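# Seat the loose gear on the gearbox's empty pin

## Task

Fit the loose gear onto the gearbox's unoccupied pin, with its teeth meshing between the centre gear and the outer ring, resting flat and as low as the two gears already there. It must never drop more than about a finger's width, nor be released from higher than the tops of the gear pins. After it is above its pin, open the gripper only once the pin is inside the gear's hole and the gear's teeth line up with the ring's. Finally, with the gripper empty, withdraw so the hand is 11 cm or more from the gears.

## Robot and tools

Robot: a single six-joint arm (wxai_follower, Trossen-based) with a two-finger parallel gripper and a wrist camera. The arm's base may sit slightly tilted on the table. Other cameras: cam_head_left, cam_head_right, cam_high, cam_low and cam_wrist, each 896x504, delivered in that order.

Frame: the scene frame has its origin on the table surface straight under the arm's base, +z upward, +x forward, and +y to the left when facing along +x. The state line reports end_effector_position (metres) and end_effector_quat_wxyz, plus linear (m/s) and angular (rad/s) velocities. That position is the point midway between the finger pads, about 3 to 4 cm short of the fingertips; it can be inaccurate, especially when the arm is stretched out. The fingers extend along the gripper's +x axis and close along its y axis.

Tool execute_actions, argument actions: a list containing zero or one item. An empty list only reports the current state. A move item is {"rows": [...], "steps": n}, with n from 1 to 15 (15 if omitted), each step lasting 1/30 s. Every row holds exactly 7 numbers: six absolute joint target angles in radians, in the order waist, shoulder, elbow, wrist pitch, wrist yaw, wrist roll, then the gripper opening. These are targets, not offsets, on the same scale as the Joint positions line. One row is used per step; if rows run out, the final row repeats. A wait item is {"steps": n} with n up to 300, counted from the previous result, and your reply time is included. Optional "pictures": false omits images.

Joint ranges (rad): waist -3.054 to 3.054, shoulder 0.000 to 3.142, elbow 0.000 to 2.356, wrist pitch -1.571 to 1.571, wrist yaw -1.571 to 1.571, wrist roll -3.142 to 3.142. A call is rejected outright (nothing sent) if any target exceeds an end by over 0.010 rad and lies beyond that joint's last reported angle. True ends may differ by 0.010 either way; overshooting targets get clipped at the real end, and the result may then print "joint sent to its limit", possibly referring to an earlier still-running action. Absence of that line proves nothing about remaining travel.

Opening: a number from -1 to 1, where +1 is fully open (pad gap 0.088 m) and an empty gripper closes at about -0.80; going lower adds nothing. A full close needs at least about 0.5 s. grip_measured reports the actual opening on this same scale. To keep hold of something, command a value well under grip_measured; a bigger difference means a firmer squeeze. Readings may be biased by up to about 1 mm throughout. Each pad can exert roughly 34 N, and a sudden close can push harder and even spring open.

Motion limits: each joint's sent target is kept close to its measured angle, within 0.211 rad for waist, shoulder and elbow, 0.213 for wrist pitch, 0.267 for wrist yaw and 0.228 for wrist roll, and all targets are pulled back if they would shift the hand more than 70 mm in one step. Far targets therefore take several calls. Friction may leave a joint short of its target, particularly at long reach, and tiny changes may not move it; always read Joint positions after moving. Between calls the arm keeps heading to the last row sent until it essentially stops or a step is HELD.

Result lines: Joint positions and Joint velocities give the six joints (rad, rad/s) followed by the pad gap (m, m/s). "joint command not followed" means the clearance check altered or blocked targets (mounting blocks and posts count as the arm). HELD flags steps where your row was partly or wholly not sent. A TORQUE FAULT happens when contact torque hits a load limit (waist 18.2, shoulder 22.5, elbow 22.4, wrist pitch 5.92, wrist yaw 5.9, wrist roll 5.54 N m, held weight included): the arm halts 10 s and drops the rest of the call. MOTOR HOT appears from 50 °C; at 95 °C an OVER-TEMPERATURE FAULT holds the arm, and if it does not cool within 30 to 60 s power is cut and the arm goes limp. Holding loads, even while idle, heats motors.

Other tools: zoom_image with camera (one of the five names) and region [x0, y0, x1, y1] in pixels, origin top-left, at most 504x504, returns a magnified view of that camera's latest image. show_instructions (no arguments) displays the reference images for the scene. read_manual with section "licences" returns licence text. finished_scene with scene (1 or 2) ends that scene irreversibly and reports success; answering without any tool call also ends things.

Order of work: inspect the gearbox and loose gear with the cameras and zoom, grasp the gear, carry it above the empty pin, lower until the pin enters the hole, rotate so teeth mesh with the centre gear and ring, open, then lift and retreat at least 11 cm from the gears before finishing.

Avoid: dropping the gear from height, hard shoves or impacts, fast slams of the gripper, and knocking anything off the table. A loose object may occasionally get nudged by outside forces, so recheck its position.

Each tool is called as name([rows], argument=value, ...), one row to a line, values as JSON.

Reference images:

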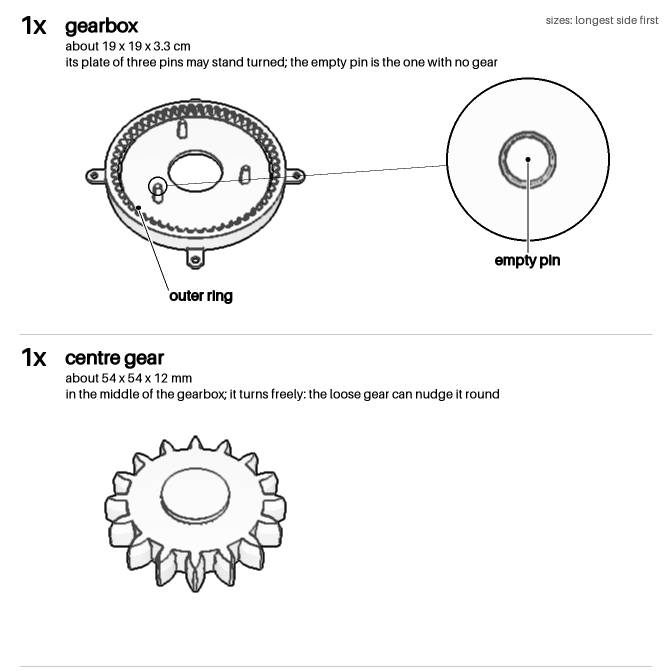

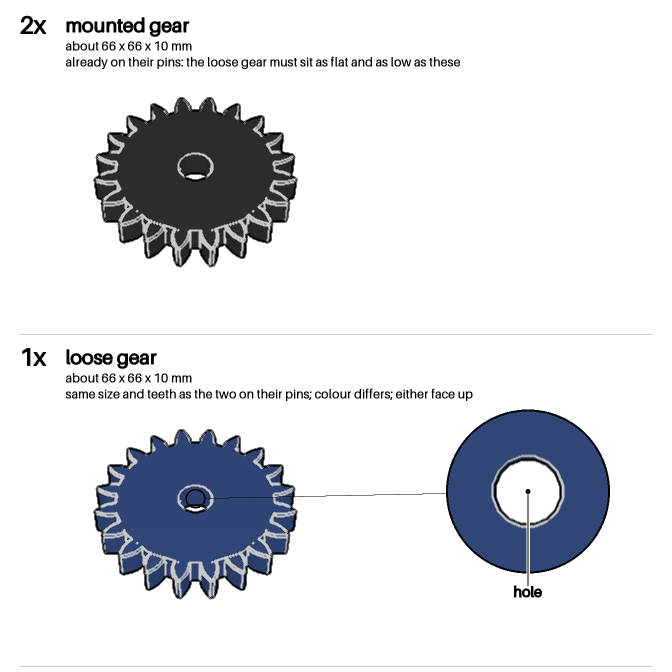

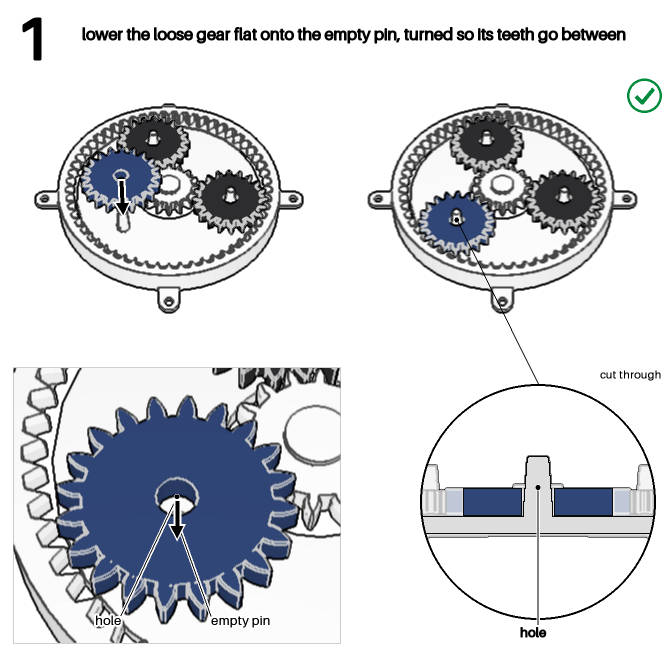

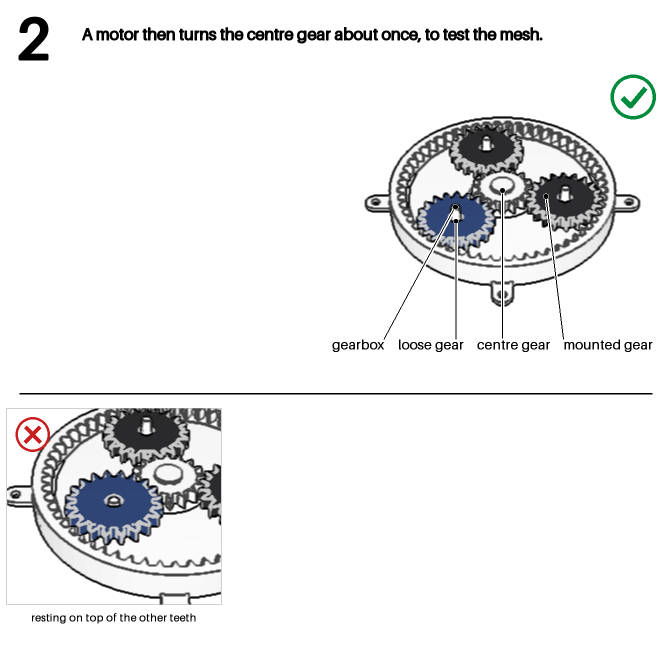

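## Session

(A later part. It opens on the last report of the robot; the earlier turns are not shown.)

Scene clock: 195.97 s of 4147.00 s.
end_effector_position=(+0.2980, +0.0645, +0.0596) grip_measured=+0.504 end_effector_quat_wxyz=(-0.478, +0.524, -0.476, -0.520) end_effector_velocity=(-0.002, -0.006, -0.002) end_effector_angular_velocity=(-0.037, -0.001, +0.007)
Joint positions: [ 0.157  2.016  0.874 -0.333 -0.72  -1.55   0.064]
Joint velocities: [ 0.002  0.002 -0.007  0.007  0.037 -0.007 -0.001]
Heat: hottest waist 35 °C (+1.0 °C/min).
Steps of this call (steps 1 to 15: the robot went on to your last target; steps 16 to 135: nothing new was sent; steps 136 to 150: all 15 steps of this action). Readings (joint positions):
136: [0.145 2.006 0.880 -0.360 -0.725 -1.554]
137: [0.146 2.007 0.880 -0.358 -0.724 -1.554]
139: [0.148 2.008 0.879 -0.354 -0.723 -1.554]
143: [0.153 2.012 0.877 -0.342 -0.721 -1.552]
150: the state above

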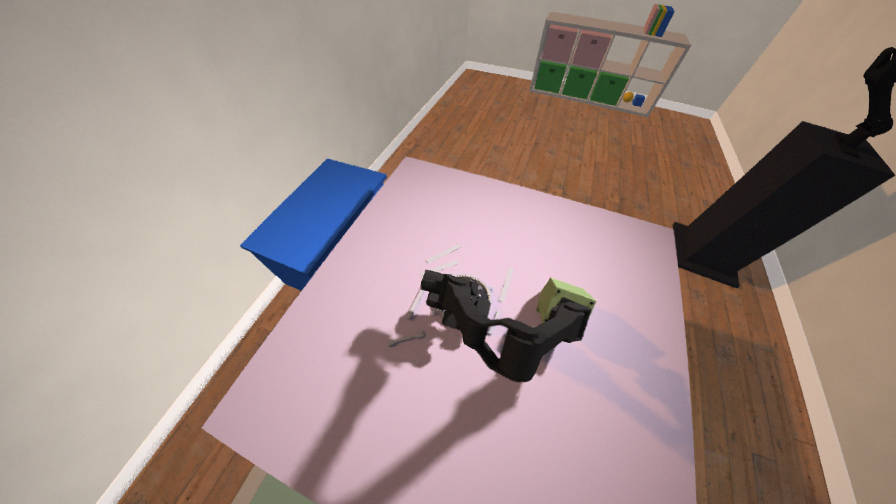

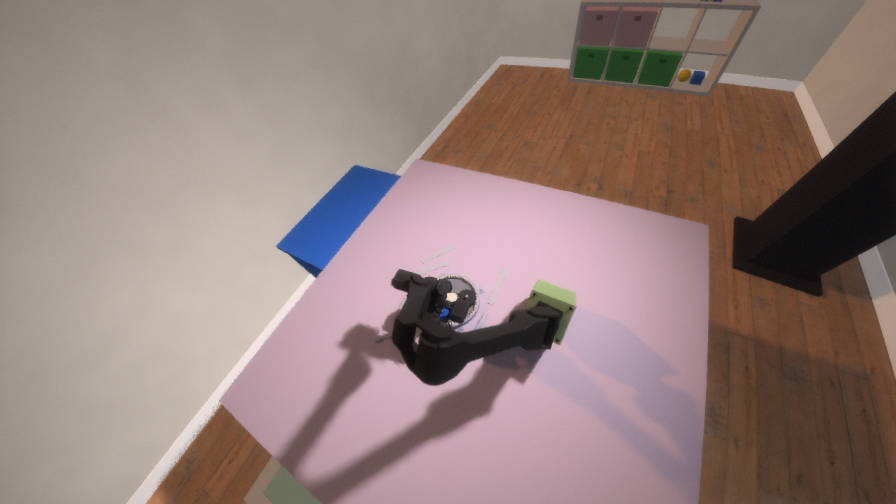

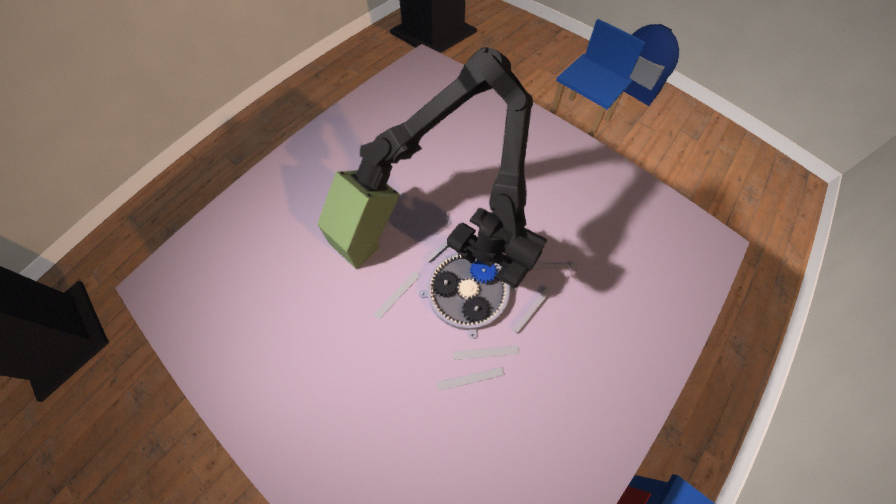

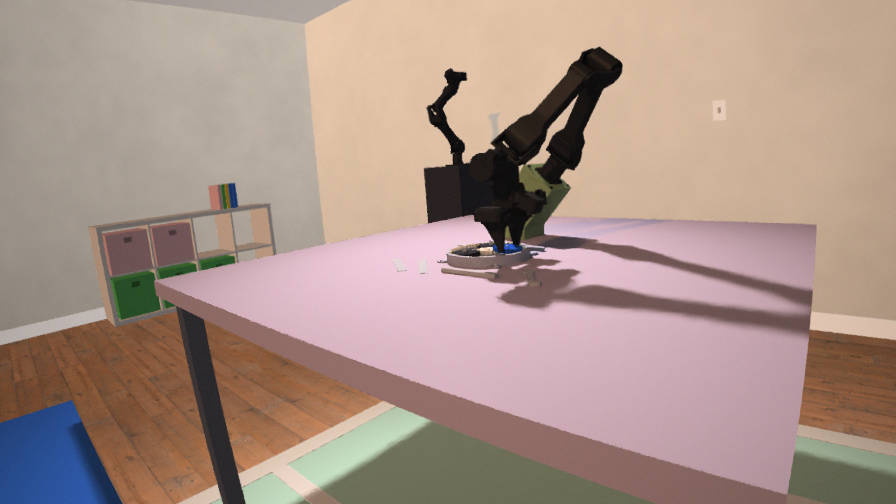

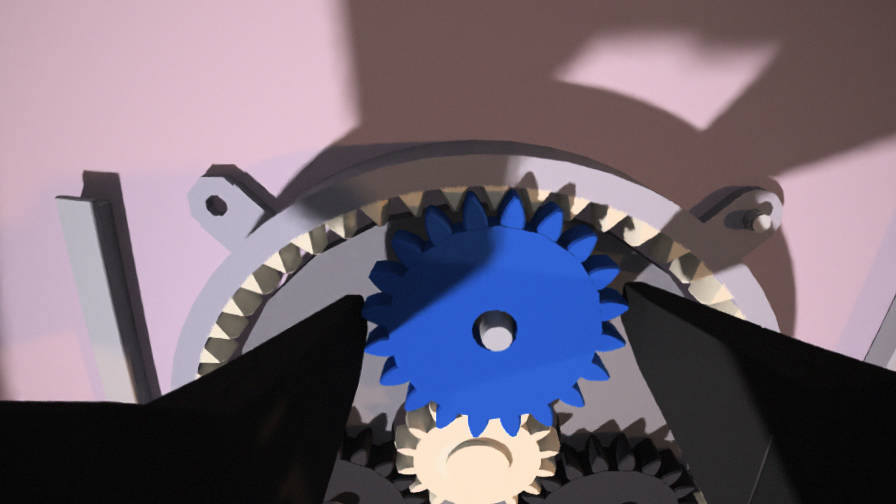

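Going well; continue down.

execute_actions([
  {"rows":[[0.167,2.033,0.863,-0.317,-0.722,-1.545,0.2],[0.167,2.033,0.863,-0.317,-0.722,-1.545,0.2],[0.167,2.033,0.863,-0.317,-0.722,-1.545,0.2],[0.167,2.033,0.863,-0.317,-0.722,-1.545,0.2],[0.167,2.033,0.863,-0.317,-0.722,-1.545,0.2],[0.175,2.04,0.858,-0.30,-0.72,-1.54,0.2]]},
])

zoom_image(camera="cam_low", region=[420,190,580,280])

Scene clock: 200.77 s of 4147.00 s.
end_effector_position=(+0.2981, +0.0642, +0.0539) grip_measured=+0.504 end_effector_quat_wxyz=(-0.476, +0.527, -0.474, -0.520) end_effector_velocity=(-0.006, +0.000, -0.004) end_effector_angular_velocity=(+0.005, +0.022, -0.016)
Joint positions: [ 0.17   2.028  0.867 -0.298 -0.715 -1.537  0.064]
Joint velocities: [ 0.007  0.007 -0.007 -0.007 -0.007  0.007 -0.001]
Heat: hottest waist 35 °C (+1.0 °C/min).
Steps of this call (steps 1 to 15: the robot went on to your last target; steps 16 to 129: nothing new was sent; steps 130 to 144: all 15 steps of this action). Readings (joint positions):
130: [0.158 2.017 0.873 -0.329 -0.720 -1.544]
131: [0.160 2.018 0.872 -0.326 -0.719 -1.544]
133: [0.161 2.020 0.872 -0.321 -0.718 -1.544]
137: [0.166 2.024 0.869 -0.309 -0.716 -1.541]
144: the state above

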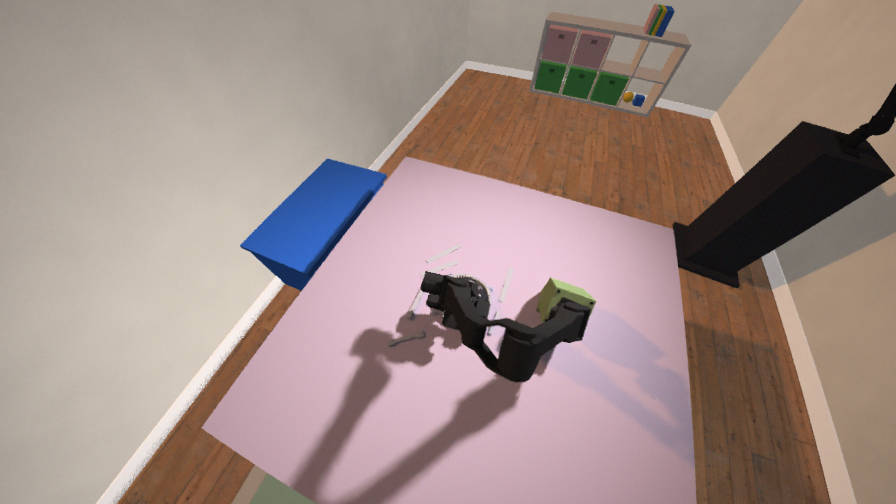

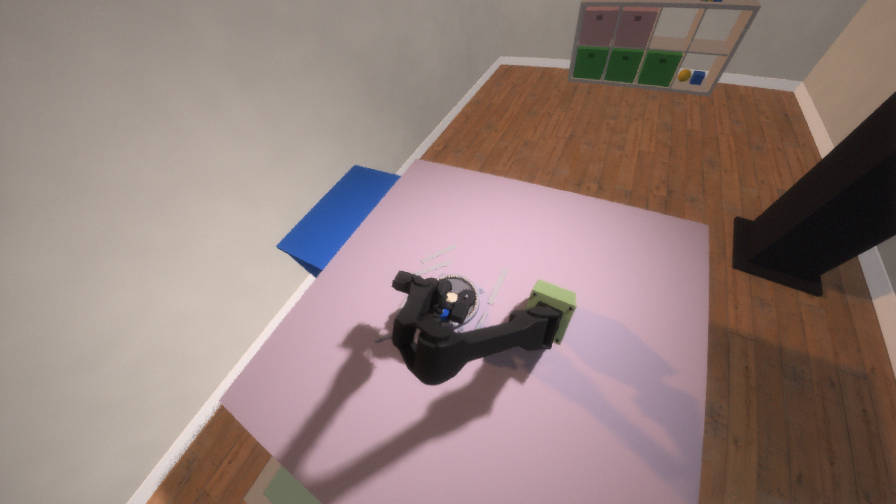

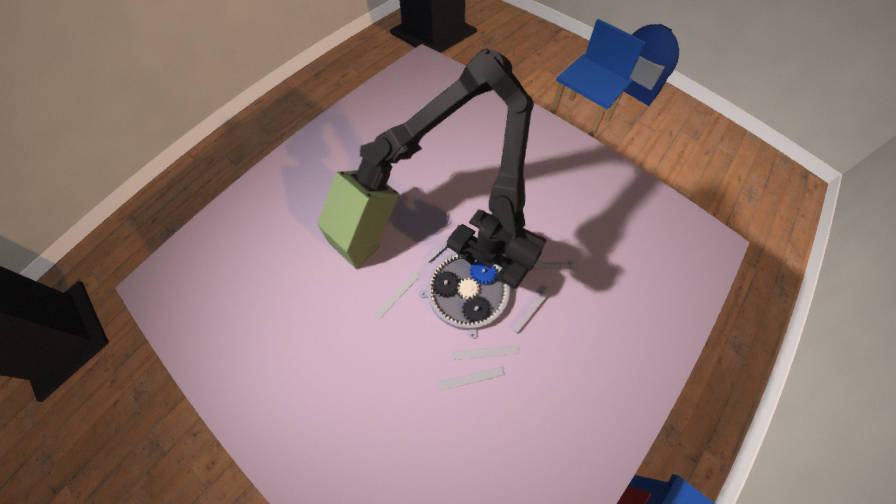

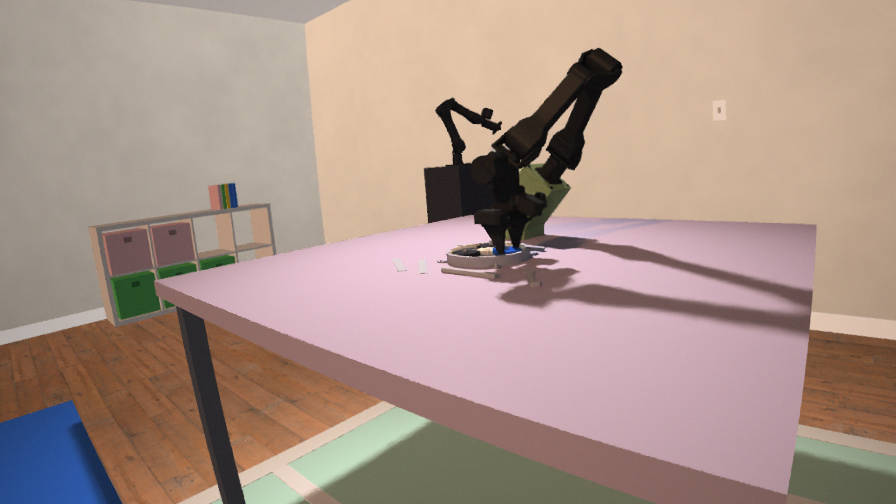

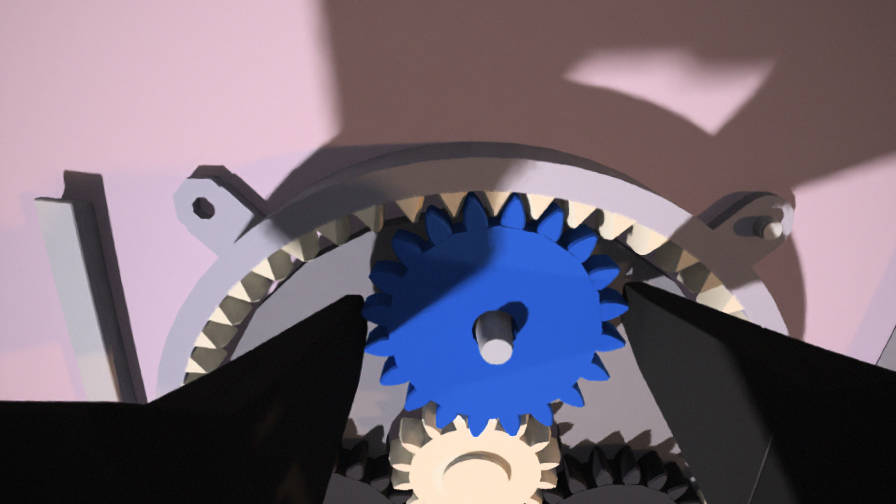

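Region (420, 190, 580, 280) of cam_low's 896x504 image, scaled by 3.150, with more detail than that image has; it fills the top 284 rows of this view, and the rest is white.

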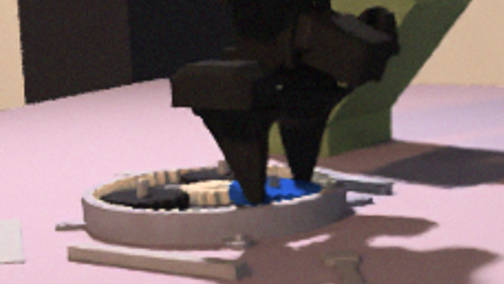

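execute_actions([
  {"rows":[[0.18,2.046,0.855,-0.29,-0.718,-1.535,0.2],[0.18,2.046,0.855,-0.29,-0.718,-1.535,0.2],[0.18,2.046,0.855,-0.29,-0.718,-1.535,0.2],[0.18,2.046,0.855,-0.29,-0.718,-1.535,0.2],[0.186,2.052,0.852,-0.28,-0.718,-1.535,0.2]]},
])

zoom_image(camera="cam_wrist", region=[300,150,700,504])

Scene clock: 204.67 s of 4147.00 s.
end_effector_position=(+0.2976, +0.0635, +0.0519) grip_measured=+0.504 end_effector_quat_wxyz=(-0.476, +0.528, -0.473, -0.520) end_effector_velocity=(-0.001, +0.000, +0.000) end_effector_angular_velocity=(+0.008, -0.010, +0.014)
Joint positions: [ 0.173  2.033  0.861 -0.283 -0.716 -1.534  0.064]
Joint velocities: [-0.002 -0.007 -0.017  0.022 -0.007 -0.007 -0.001]
Heat: hottest waist 35 °C (+1.0 °C/min).
Steps of this call (steps 1 to 15: the robot went on to your last target; steps 16 to 102: nothing new was sent; steps 103 to 117: all 15 steps of this action). Readings (joint positions):
103: [0.171 2.029 0.866 -0.295 -0.715 -1.536]
104: [0.172 2.030 0.865 -0.293 -0.715 -1.535]
106: [0.173 2.032 0.865 -0.290 -0.714 -1.534]
110: [0.173 2.033 0.863 -0.286 -0.715 -1.534]
117: the state above

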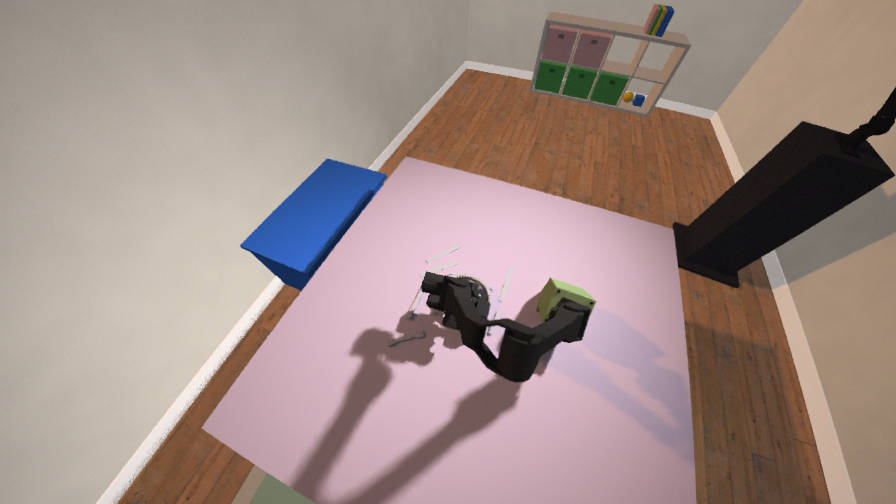

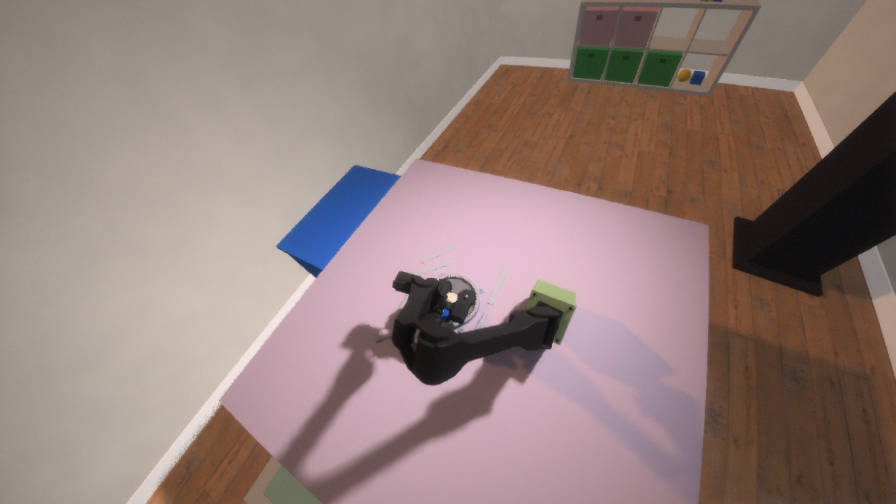

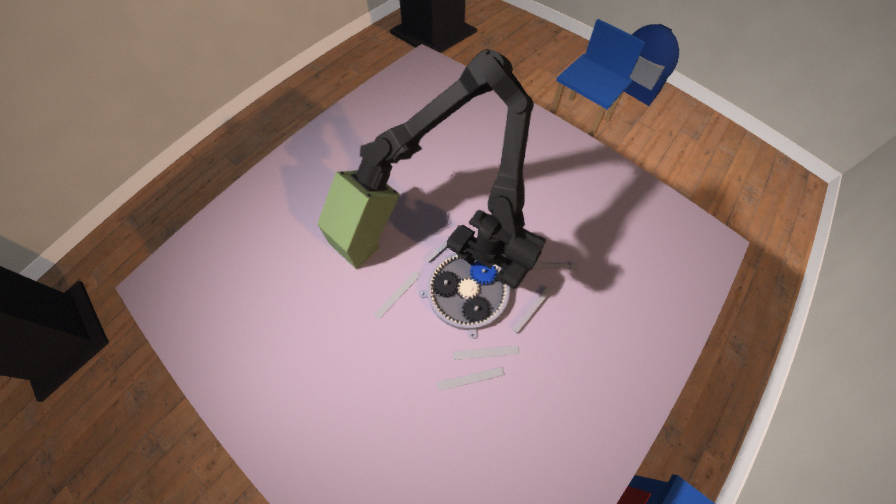

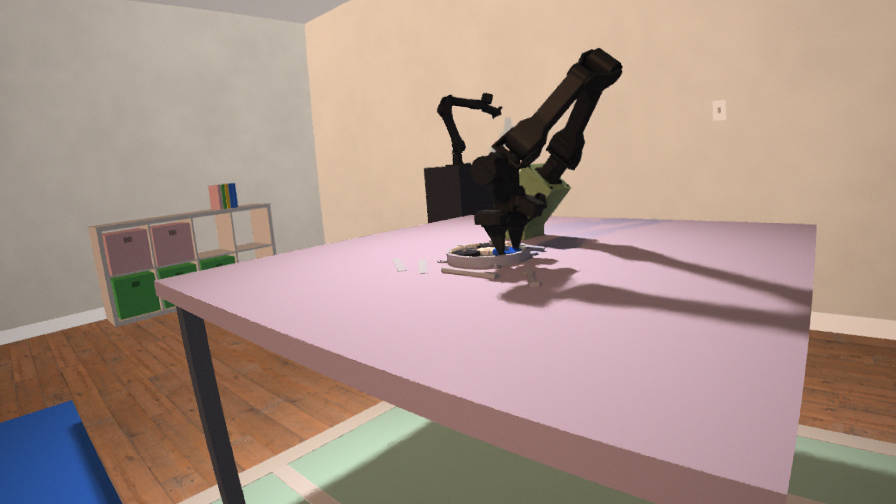

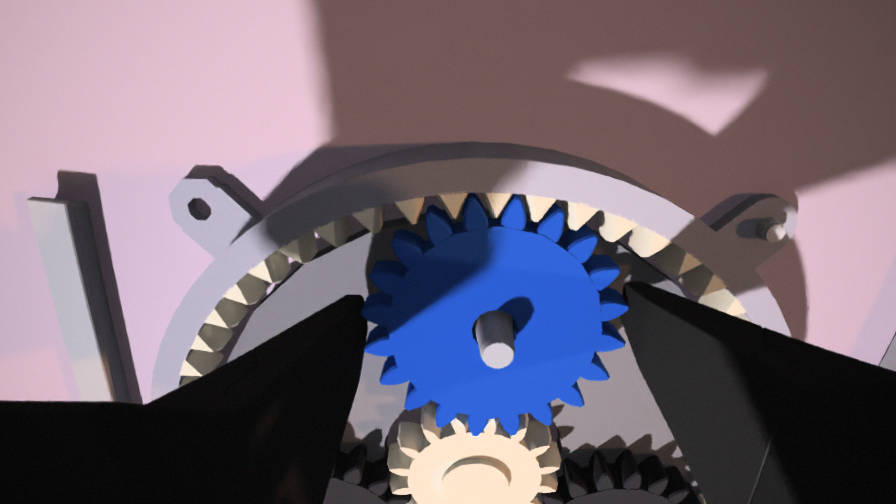

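Region (300, 150, 700, 504) of cam_wrist's 896x504 image, scaled by 1.260, with more detail than that image has; it fills the top 446 rows of this view, and the rest is white.

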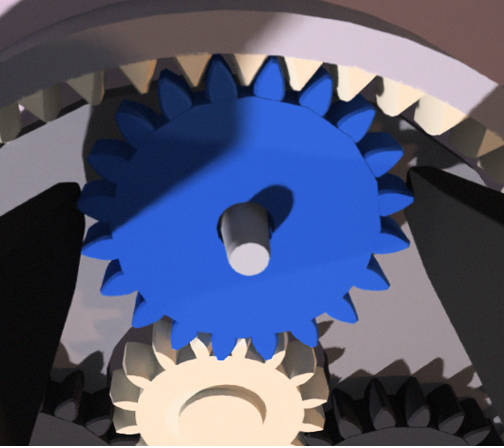

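execute_actions([
  {"rows":[[0.173,2.035,0.861,-0.283,-0.716,-1.534,0.5],[0.173,2.035,0.861,-0.283,-0.716,-1.534,0.5],[0.173,2.035,0.861,-0.283,-0.716,-1.534,0.6],[0.173,2.035,0.861,-0.283,-0.716,-1.534,0.7],[0.173,2.035,0.861,-0.283,-0.716,-1.534,0.75],[0.173,2.035,0.861,-0.283,-0.716,-1.534,0.75],[0.173,2.035,0.861,-0.283,-0.716,-1.534,0.75],[0.173,2.035,0.861,-0.283,-0.716,-1.534,0.75],[0.16,2.02,0.868,-0.32,-0.72,-1.54,0.75],[0.16,2.02,0.868,-0.32,-0.72,-1.54,0.75],[0.14,2.0,0.88,-0.365,-0.724,-1.55,0.75],[0.14,2.0,0.88,-0.365,-0.724,-1.55,0.75],[0.09,1.96,0.91,-0.48,-0.73,-1.58,0.75]]},
], pictures=false)

execute_actions([
  {"rows":[[0.0,1.88,0.96,-0.69,-0.73,-1.6,0.75]]},
])

zoom_image(camera="cam_low", region=[420,190,580,280])

Scene clock: 210.07 s of 4147.00 s.
end_effector_position=(+0.2933, +0.0613, +0.0686) grip_measured=+0.735 end_effector_quat_wxyz=(+0.485, -0.508, +0.494, +0.514) end_effector_velocity=(+0.042, -0.003, +0.164) end_effector_angular_velocity=(+0.042, -0.194, -0.190)
Joint positions: [ 0.13   2.004  0.884 -0.407 -0.722 -1.558  0.075]
Joint velocities: [-0.398 -0.349  0.139 -0.579 -0.051 -0.168  0.005]
Heat: hottest waist 35 °C (+1.0 °C/min).
Steps of this call (steps 1 to 15: the robot went on to your last target; steps 16 to 147: nothing new was sent; steps 148 to 162: all 15 steps of this action). Readings (joint positions):
148: [0.176 2.036 0.860 -0.277 -0.714 -1.532]
149: [0.176 2.036 0.860 -0.277 -0.715 -1.532]
151: [0.175 2.036 0.860 -0.278 -0.715 -1.531]
155: [0.174 2.036 0.860 -0.282 -0.715 -1.531]
162: the state above

Scene clock: 210.57 s of 4147.00 s.
end_effector_position=(+0.2925, +0.0629, +0.1237) grip_measured=+0.750 end_effector_quat_wxyz=(+0.517, -0.478, +0.521, +0.483) end_effector_velocity=(-0.006, +0.002, +0.008) end_effector_angular_velocity=(+0.010, +0.019, -0.018)
Joint positions: [ 0.007  1.895  0.95  -0.683 -0.727 -1.595  0.076]
Joint velocities: [-0.017 -0.017  0.007 -0.066 -0.007 -0.022 -0.   ]
Heat: hottest waist 35 °C (+2.0 °C/min).
Steps of this call (steps 1 to 15: all 15 steps of this action). Readings (joint positions):
1: [0.114 1.987 0.895 -0.445 -0.723 -1.566]
2: [0.090 1.969 0.907 -0.497 -0.723 -1.573]
4: [0.045 1.931 0.928 -0.574 -0.725 -1.582]
8: [0.012 1.898 0.950 -0.650 -0.727 -1.591]
15: the state above

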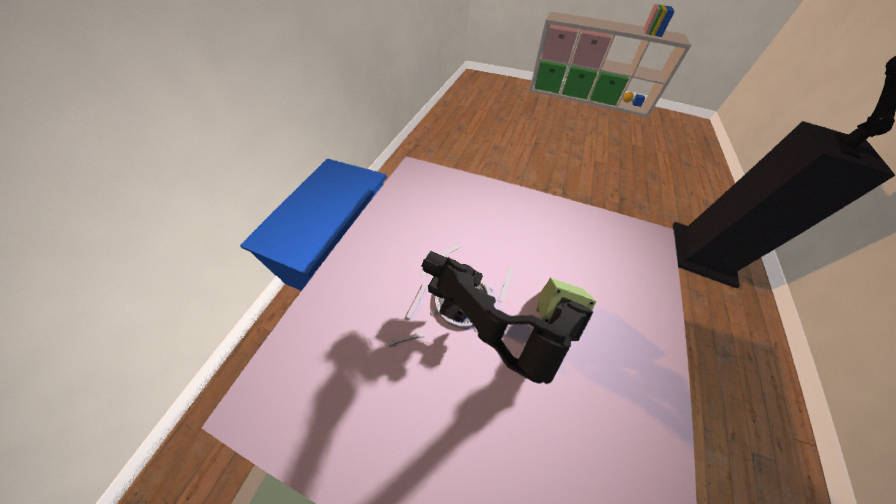

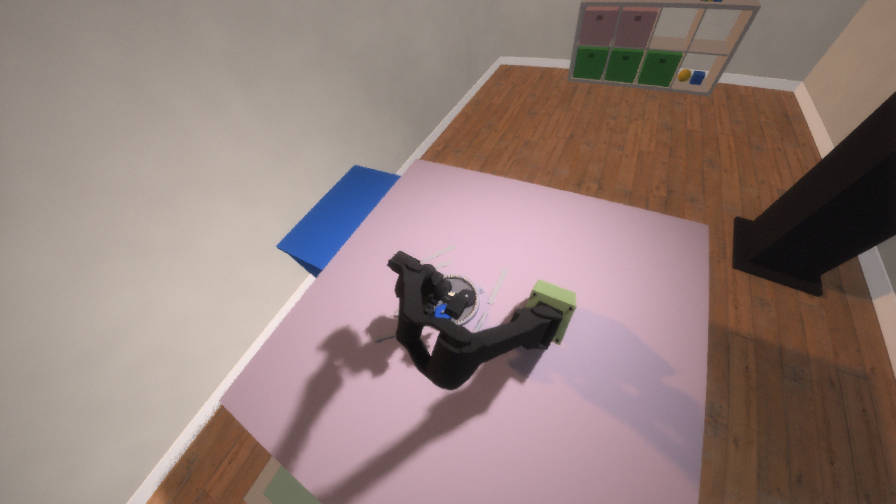

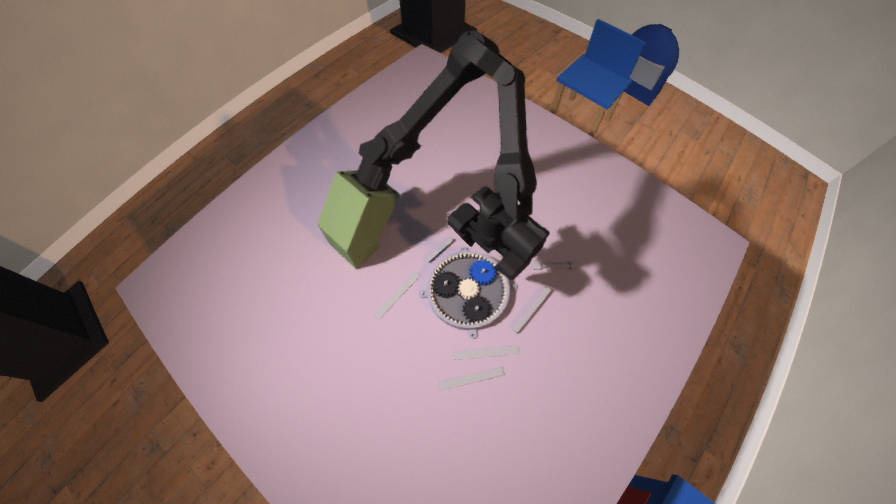

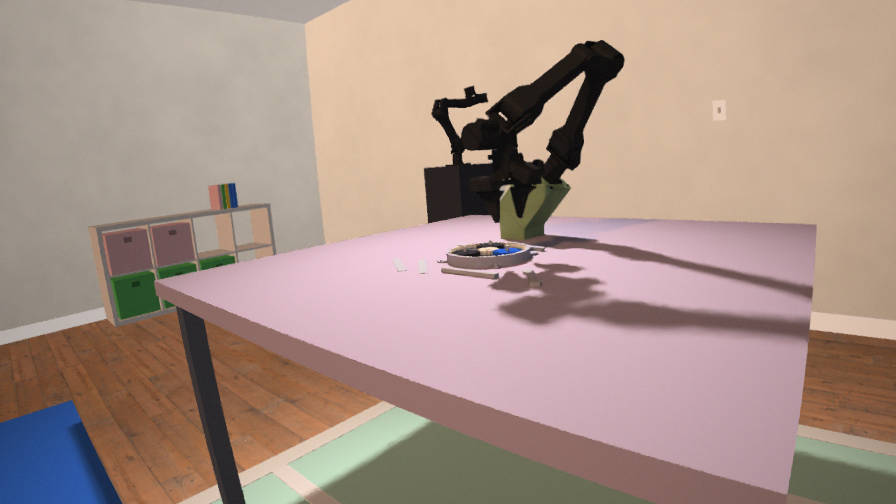

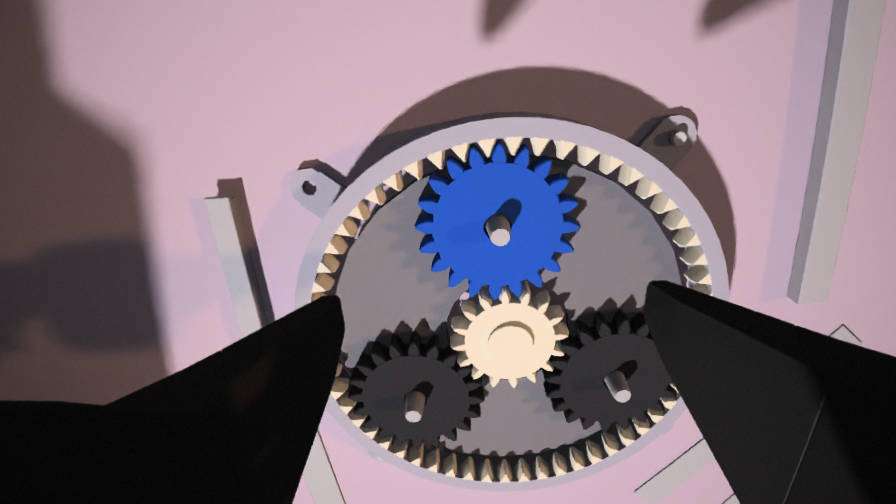

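Region (420, 190, 580, 280) of cam_low's 896x504 image, scaled by 3.150, with more detail than that image has; it fills the top 284 rows of this view, and the rest is white.

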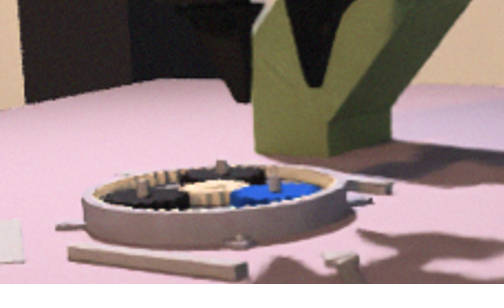

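zoom_image(camera="cam_wrist", region=[400,130,620,400])

execute_actions([
  {"rows":[[-0.2,1.75,1.0,-1.0,-0.65,-1.2,0.8],[-0.2,1.75,1.0,-1.0,-0.65,-1.2,0.8],[-0.2,1.6,1.0,-1.0,-0.6,-1.0,0.8],[0.0,1.2,0.8,-0.4,-0.3,-0.5,0.8]]},
], pictures=false)

execute_actions([
  {"steps":20},
])

zoom_image(camera="cam_high", region=[420,240,530,340])

Region (400, 130, 620, 400) of cam_wrist's 896x504 image, scaled by 1.867, with more detail than that image has; it fills the left 411 columns of this view, and the rest is white.

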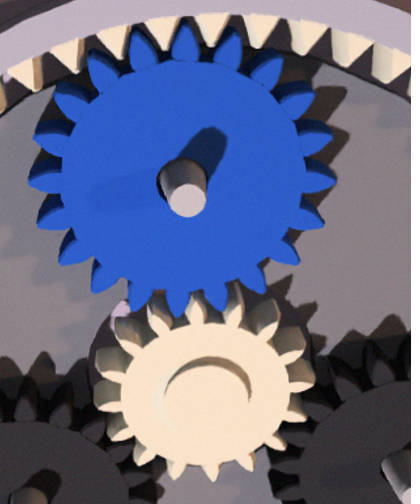

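Scene clock: 214.57 s of 4147.00 s.
end_effector_position=(+0.3290, +0.0975, +0.2515) grip_measured=+0.799 end_effector_quat_wxyz=(+0.681, -0.575, +0.431, +0.139) end_effector_velocity=(+0.022, +0.224, +0.264) end_effector_angular_velocity=(+0.691, -1.443, -0.279)
Joint positions: [-0.006  1.307  0.819 -0.428 -0.322 -0.879  0.078]
Joint velocities: [ 0.022 -1.048 -0.002  0.256  0.095  1.487  0.   ]
Heat: hottest waist 35 °C (+2.0 °C/min).
Steps of this call (steps 1 to 15: the robot went on to your last target; steps 16 to 105: nothing new was sent; steps 106 to 120: all 15 steps of this action). Readings (joint positions):
106: [-0.003 1.883 0.956 -0.712 -0.723 -1.570]
107: [-0.033 1.867 0.961 -0.765 -0.707 -1.522]
109: [-0.098 1.795 0.948 -0.790 -0.639 -1.427]
113: [-0.032 1.607 0.852 -0.597 -0.428 -1.228]
120: the state above

Scene clock: 215.23 s of 4147.00 s.
end_effector_position=(+0.3277, +0.1153, +0.2735) grip_measured=+0.800 end_effector_quat_wxyz=(+0.787, -0.465, +0.401, +0.058) end_effector_velocity=(-0.002, +0.001, +0.000) end_effector_angular_velocity=(+0.010, +0.001, -0.004)
Joint positions: [-0.002  1.209  0.808 -0.402 -0.304 -0.506  0.078]
Joint velocities: [-0.002 -0.007 -0.002 -0.007 -0.007  0.007 -0.   ]
Heat: hottest waist 35 °C (+2.0 °C/min).
Steps of this call (steps 1 to 20: the robot went on to your last target). Readings (joint positions):
1: [-0.005 1.276 0.819 -0.419 -0.319 -0.828]
2: [-0.005 1.254 0.819 -0.413 -0.316 -0.778]
4: [-0.003 1.231 0.818 -0.410 -0.311 -0.678]
8: [-0.003 1.218 0.810 -0.406 -0.306 -0.562]
20: the state above

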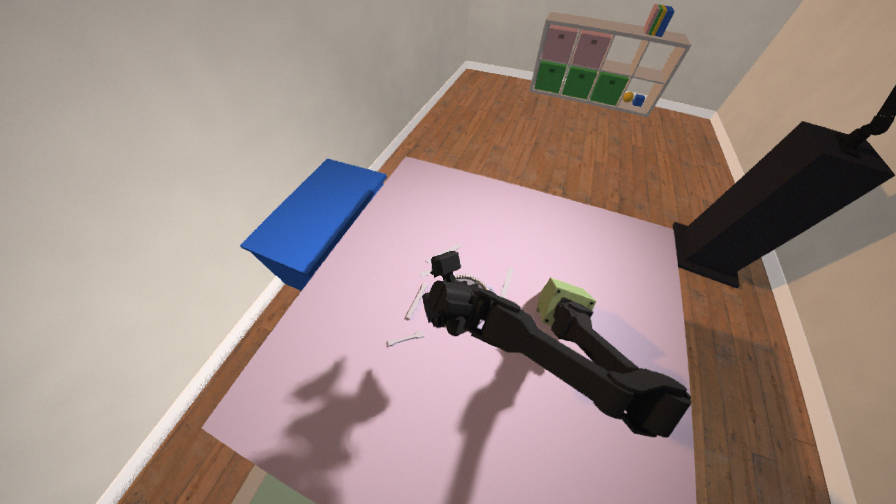

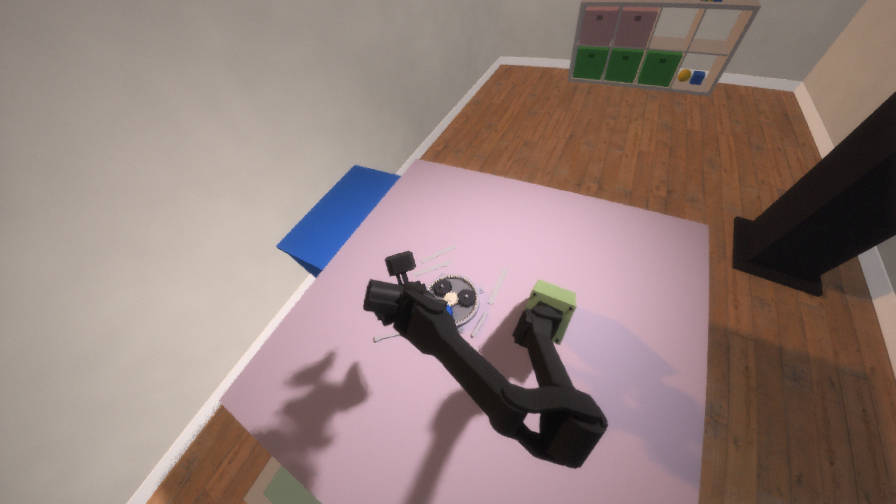

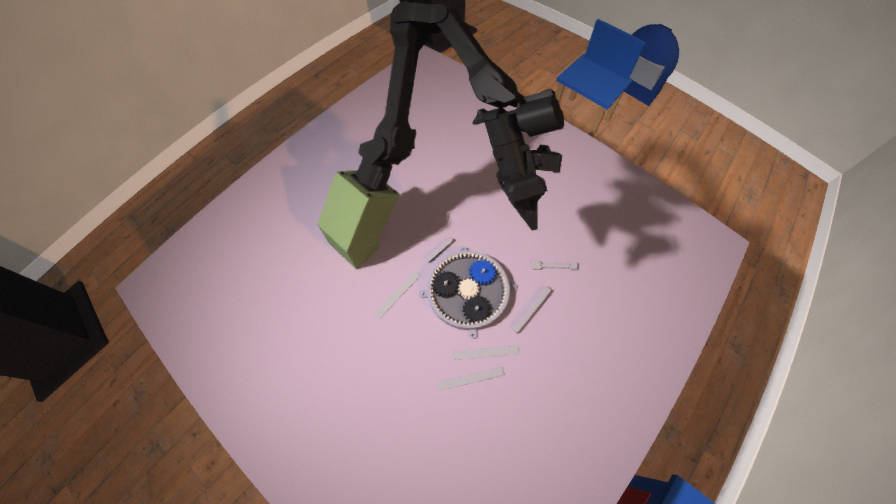

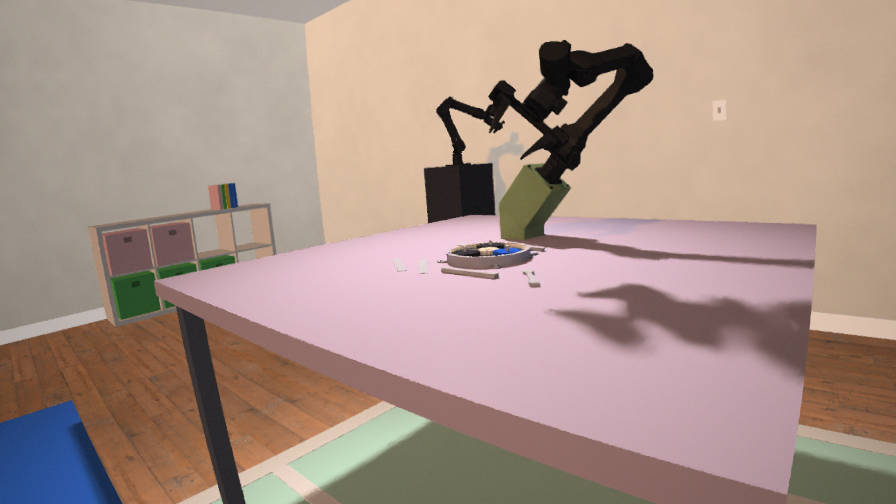

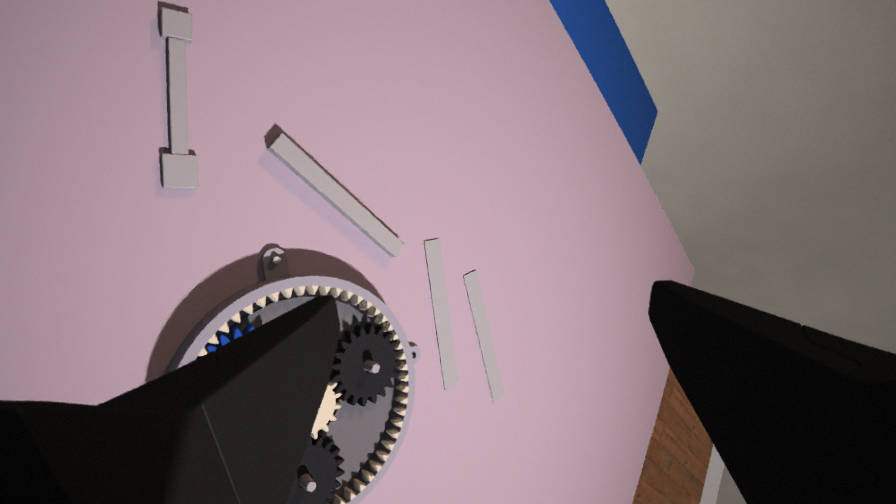

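Region (420, 240, 530, 340) of cam_high's 896x504 image, scaled by 4.582, with more detail than that image has; it fills the top 458 rows of this view, and the rest is white.

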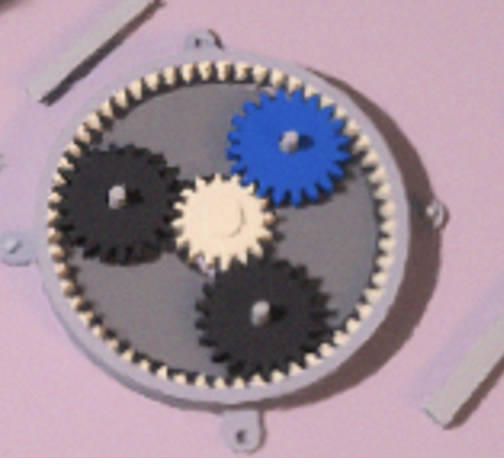

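zoom_image(camera="cam_low", region=[440,232,540,272])

zoom_image(camera="cam_high", region=[455,255,505,300])

Region (440, 232, 540, 272) of cam_low's 896x504 image, scaled by 5.040, with more detail than that image has; it fills the top 202 rows of this view, and the rest is white.

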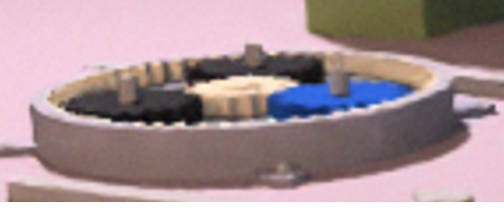

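Region (455, 255, 505, 300) of cam_high's 896x504 image, scaled by 10.080, with more detail than that image has; it fills the top 454 rows of this view, and the rest is white.

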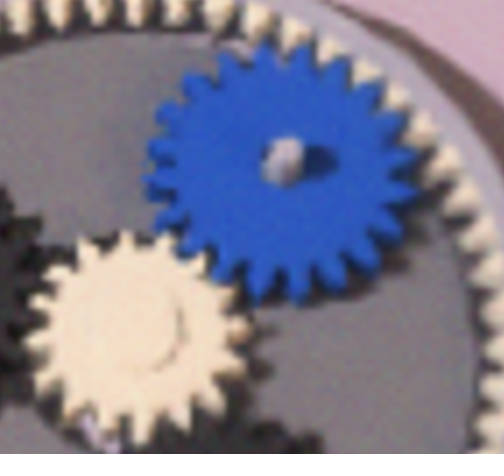

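Looks seated and meshed.

finished_scene(scene=1)

The scene is finished: the task was done.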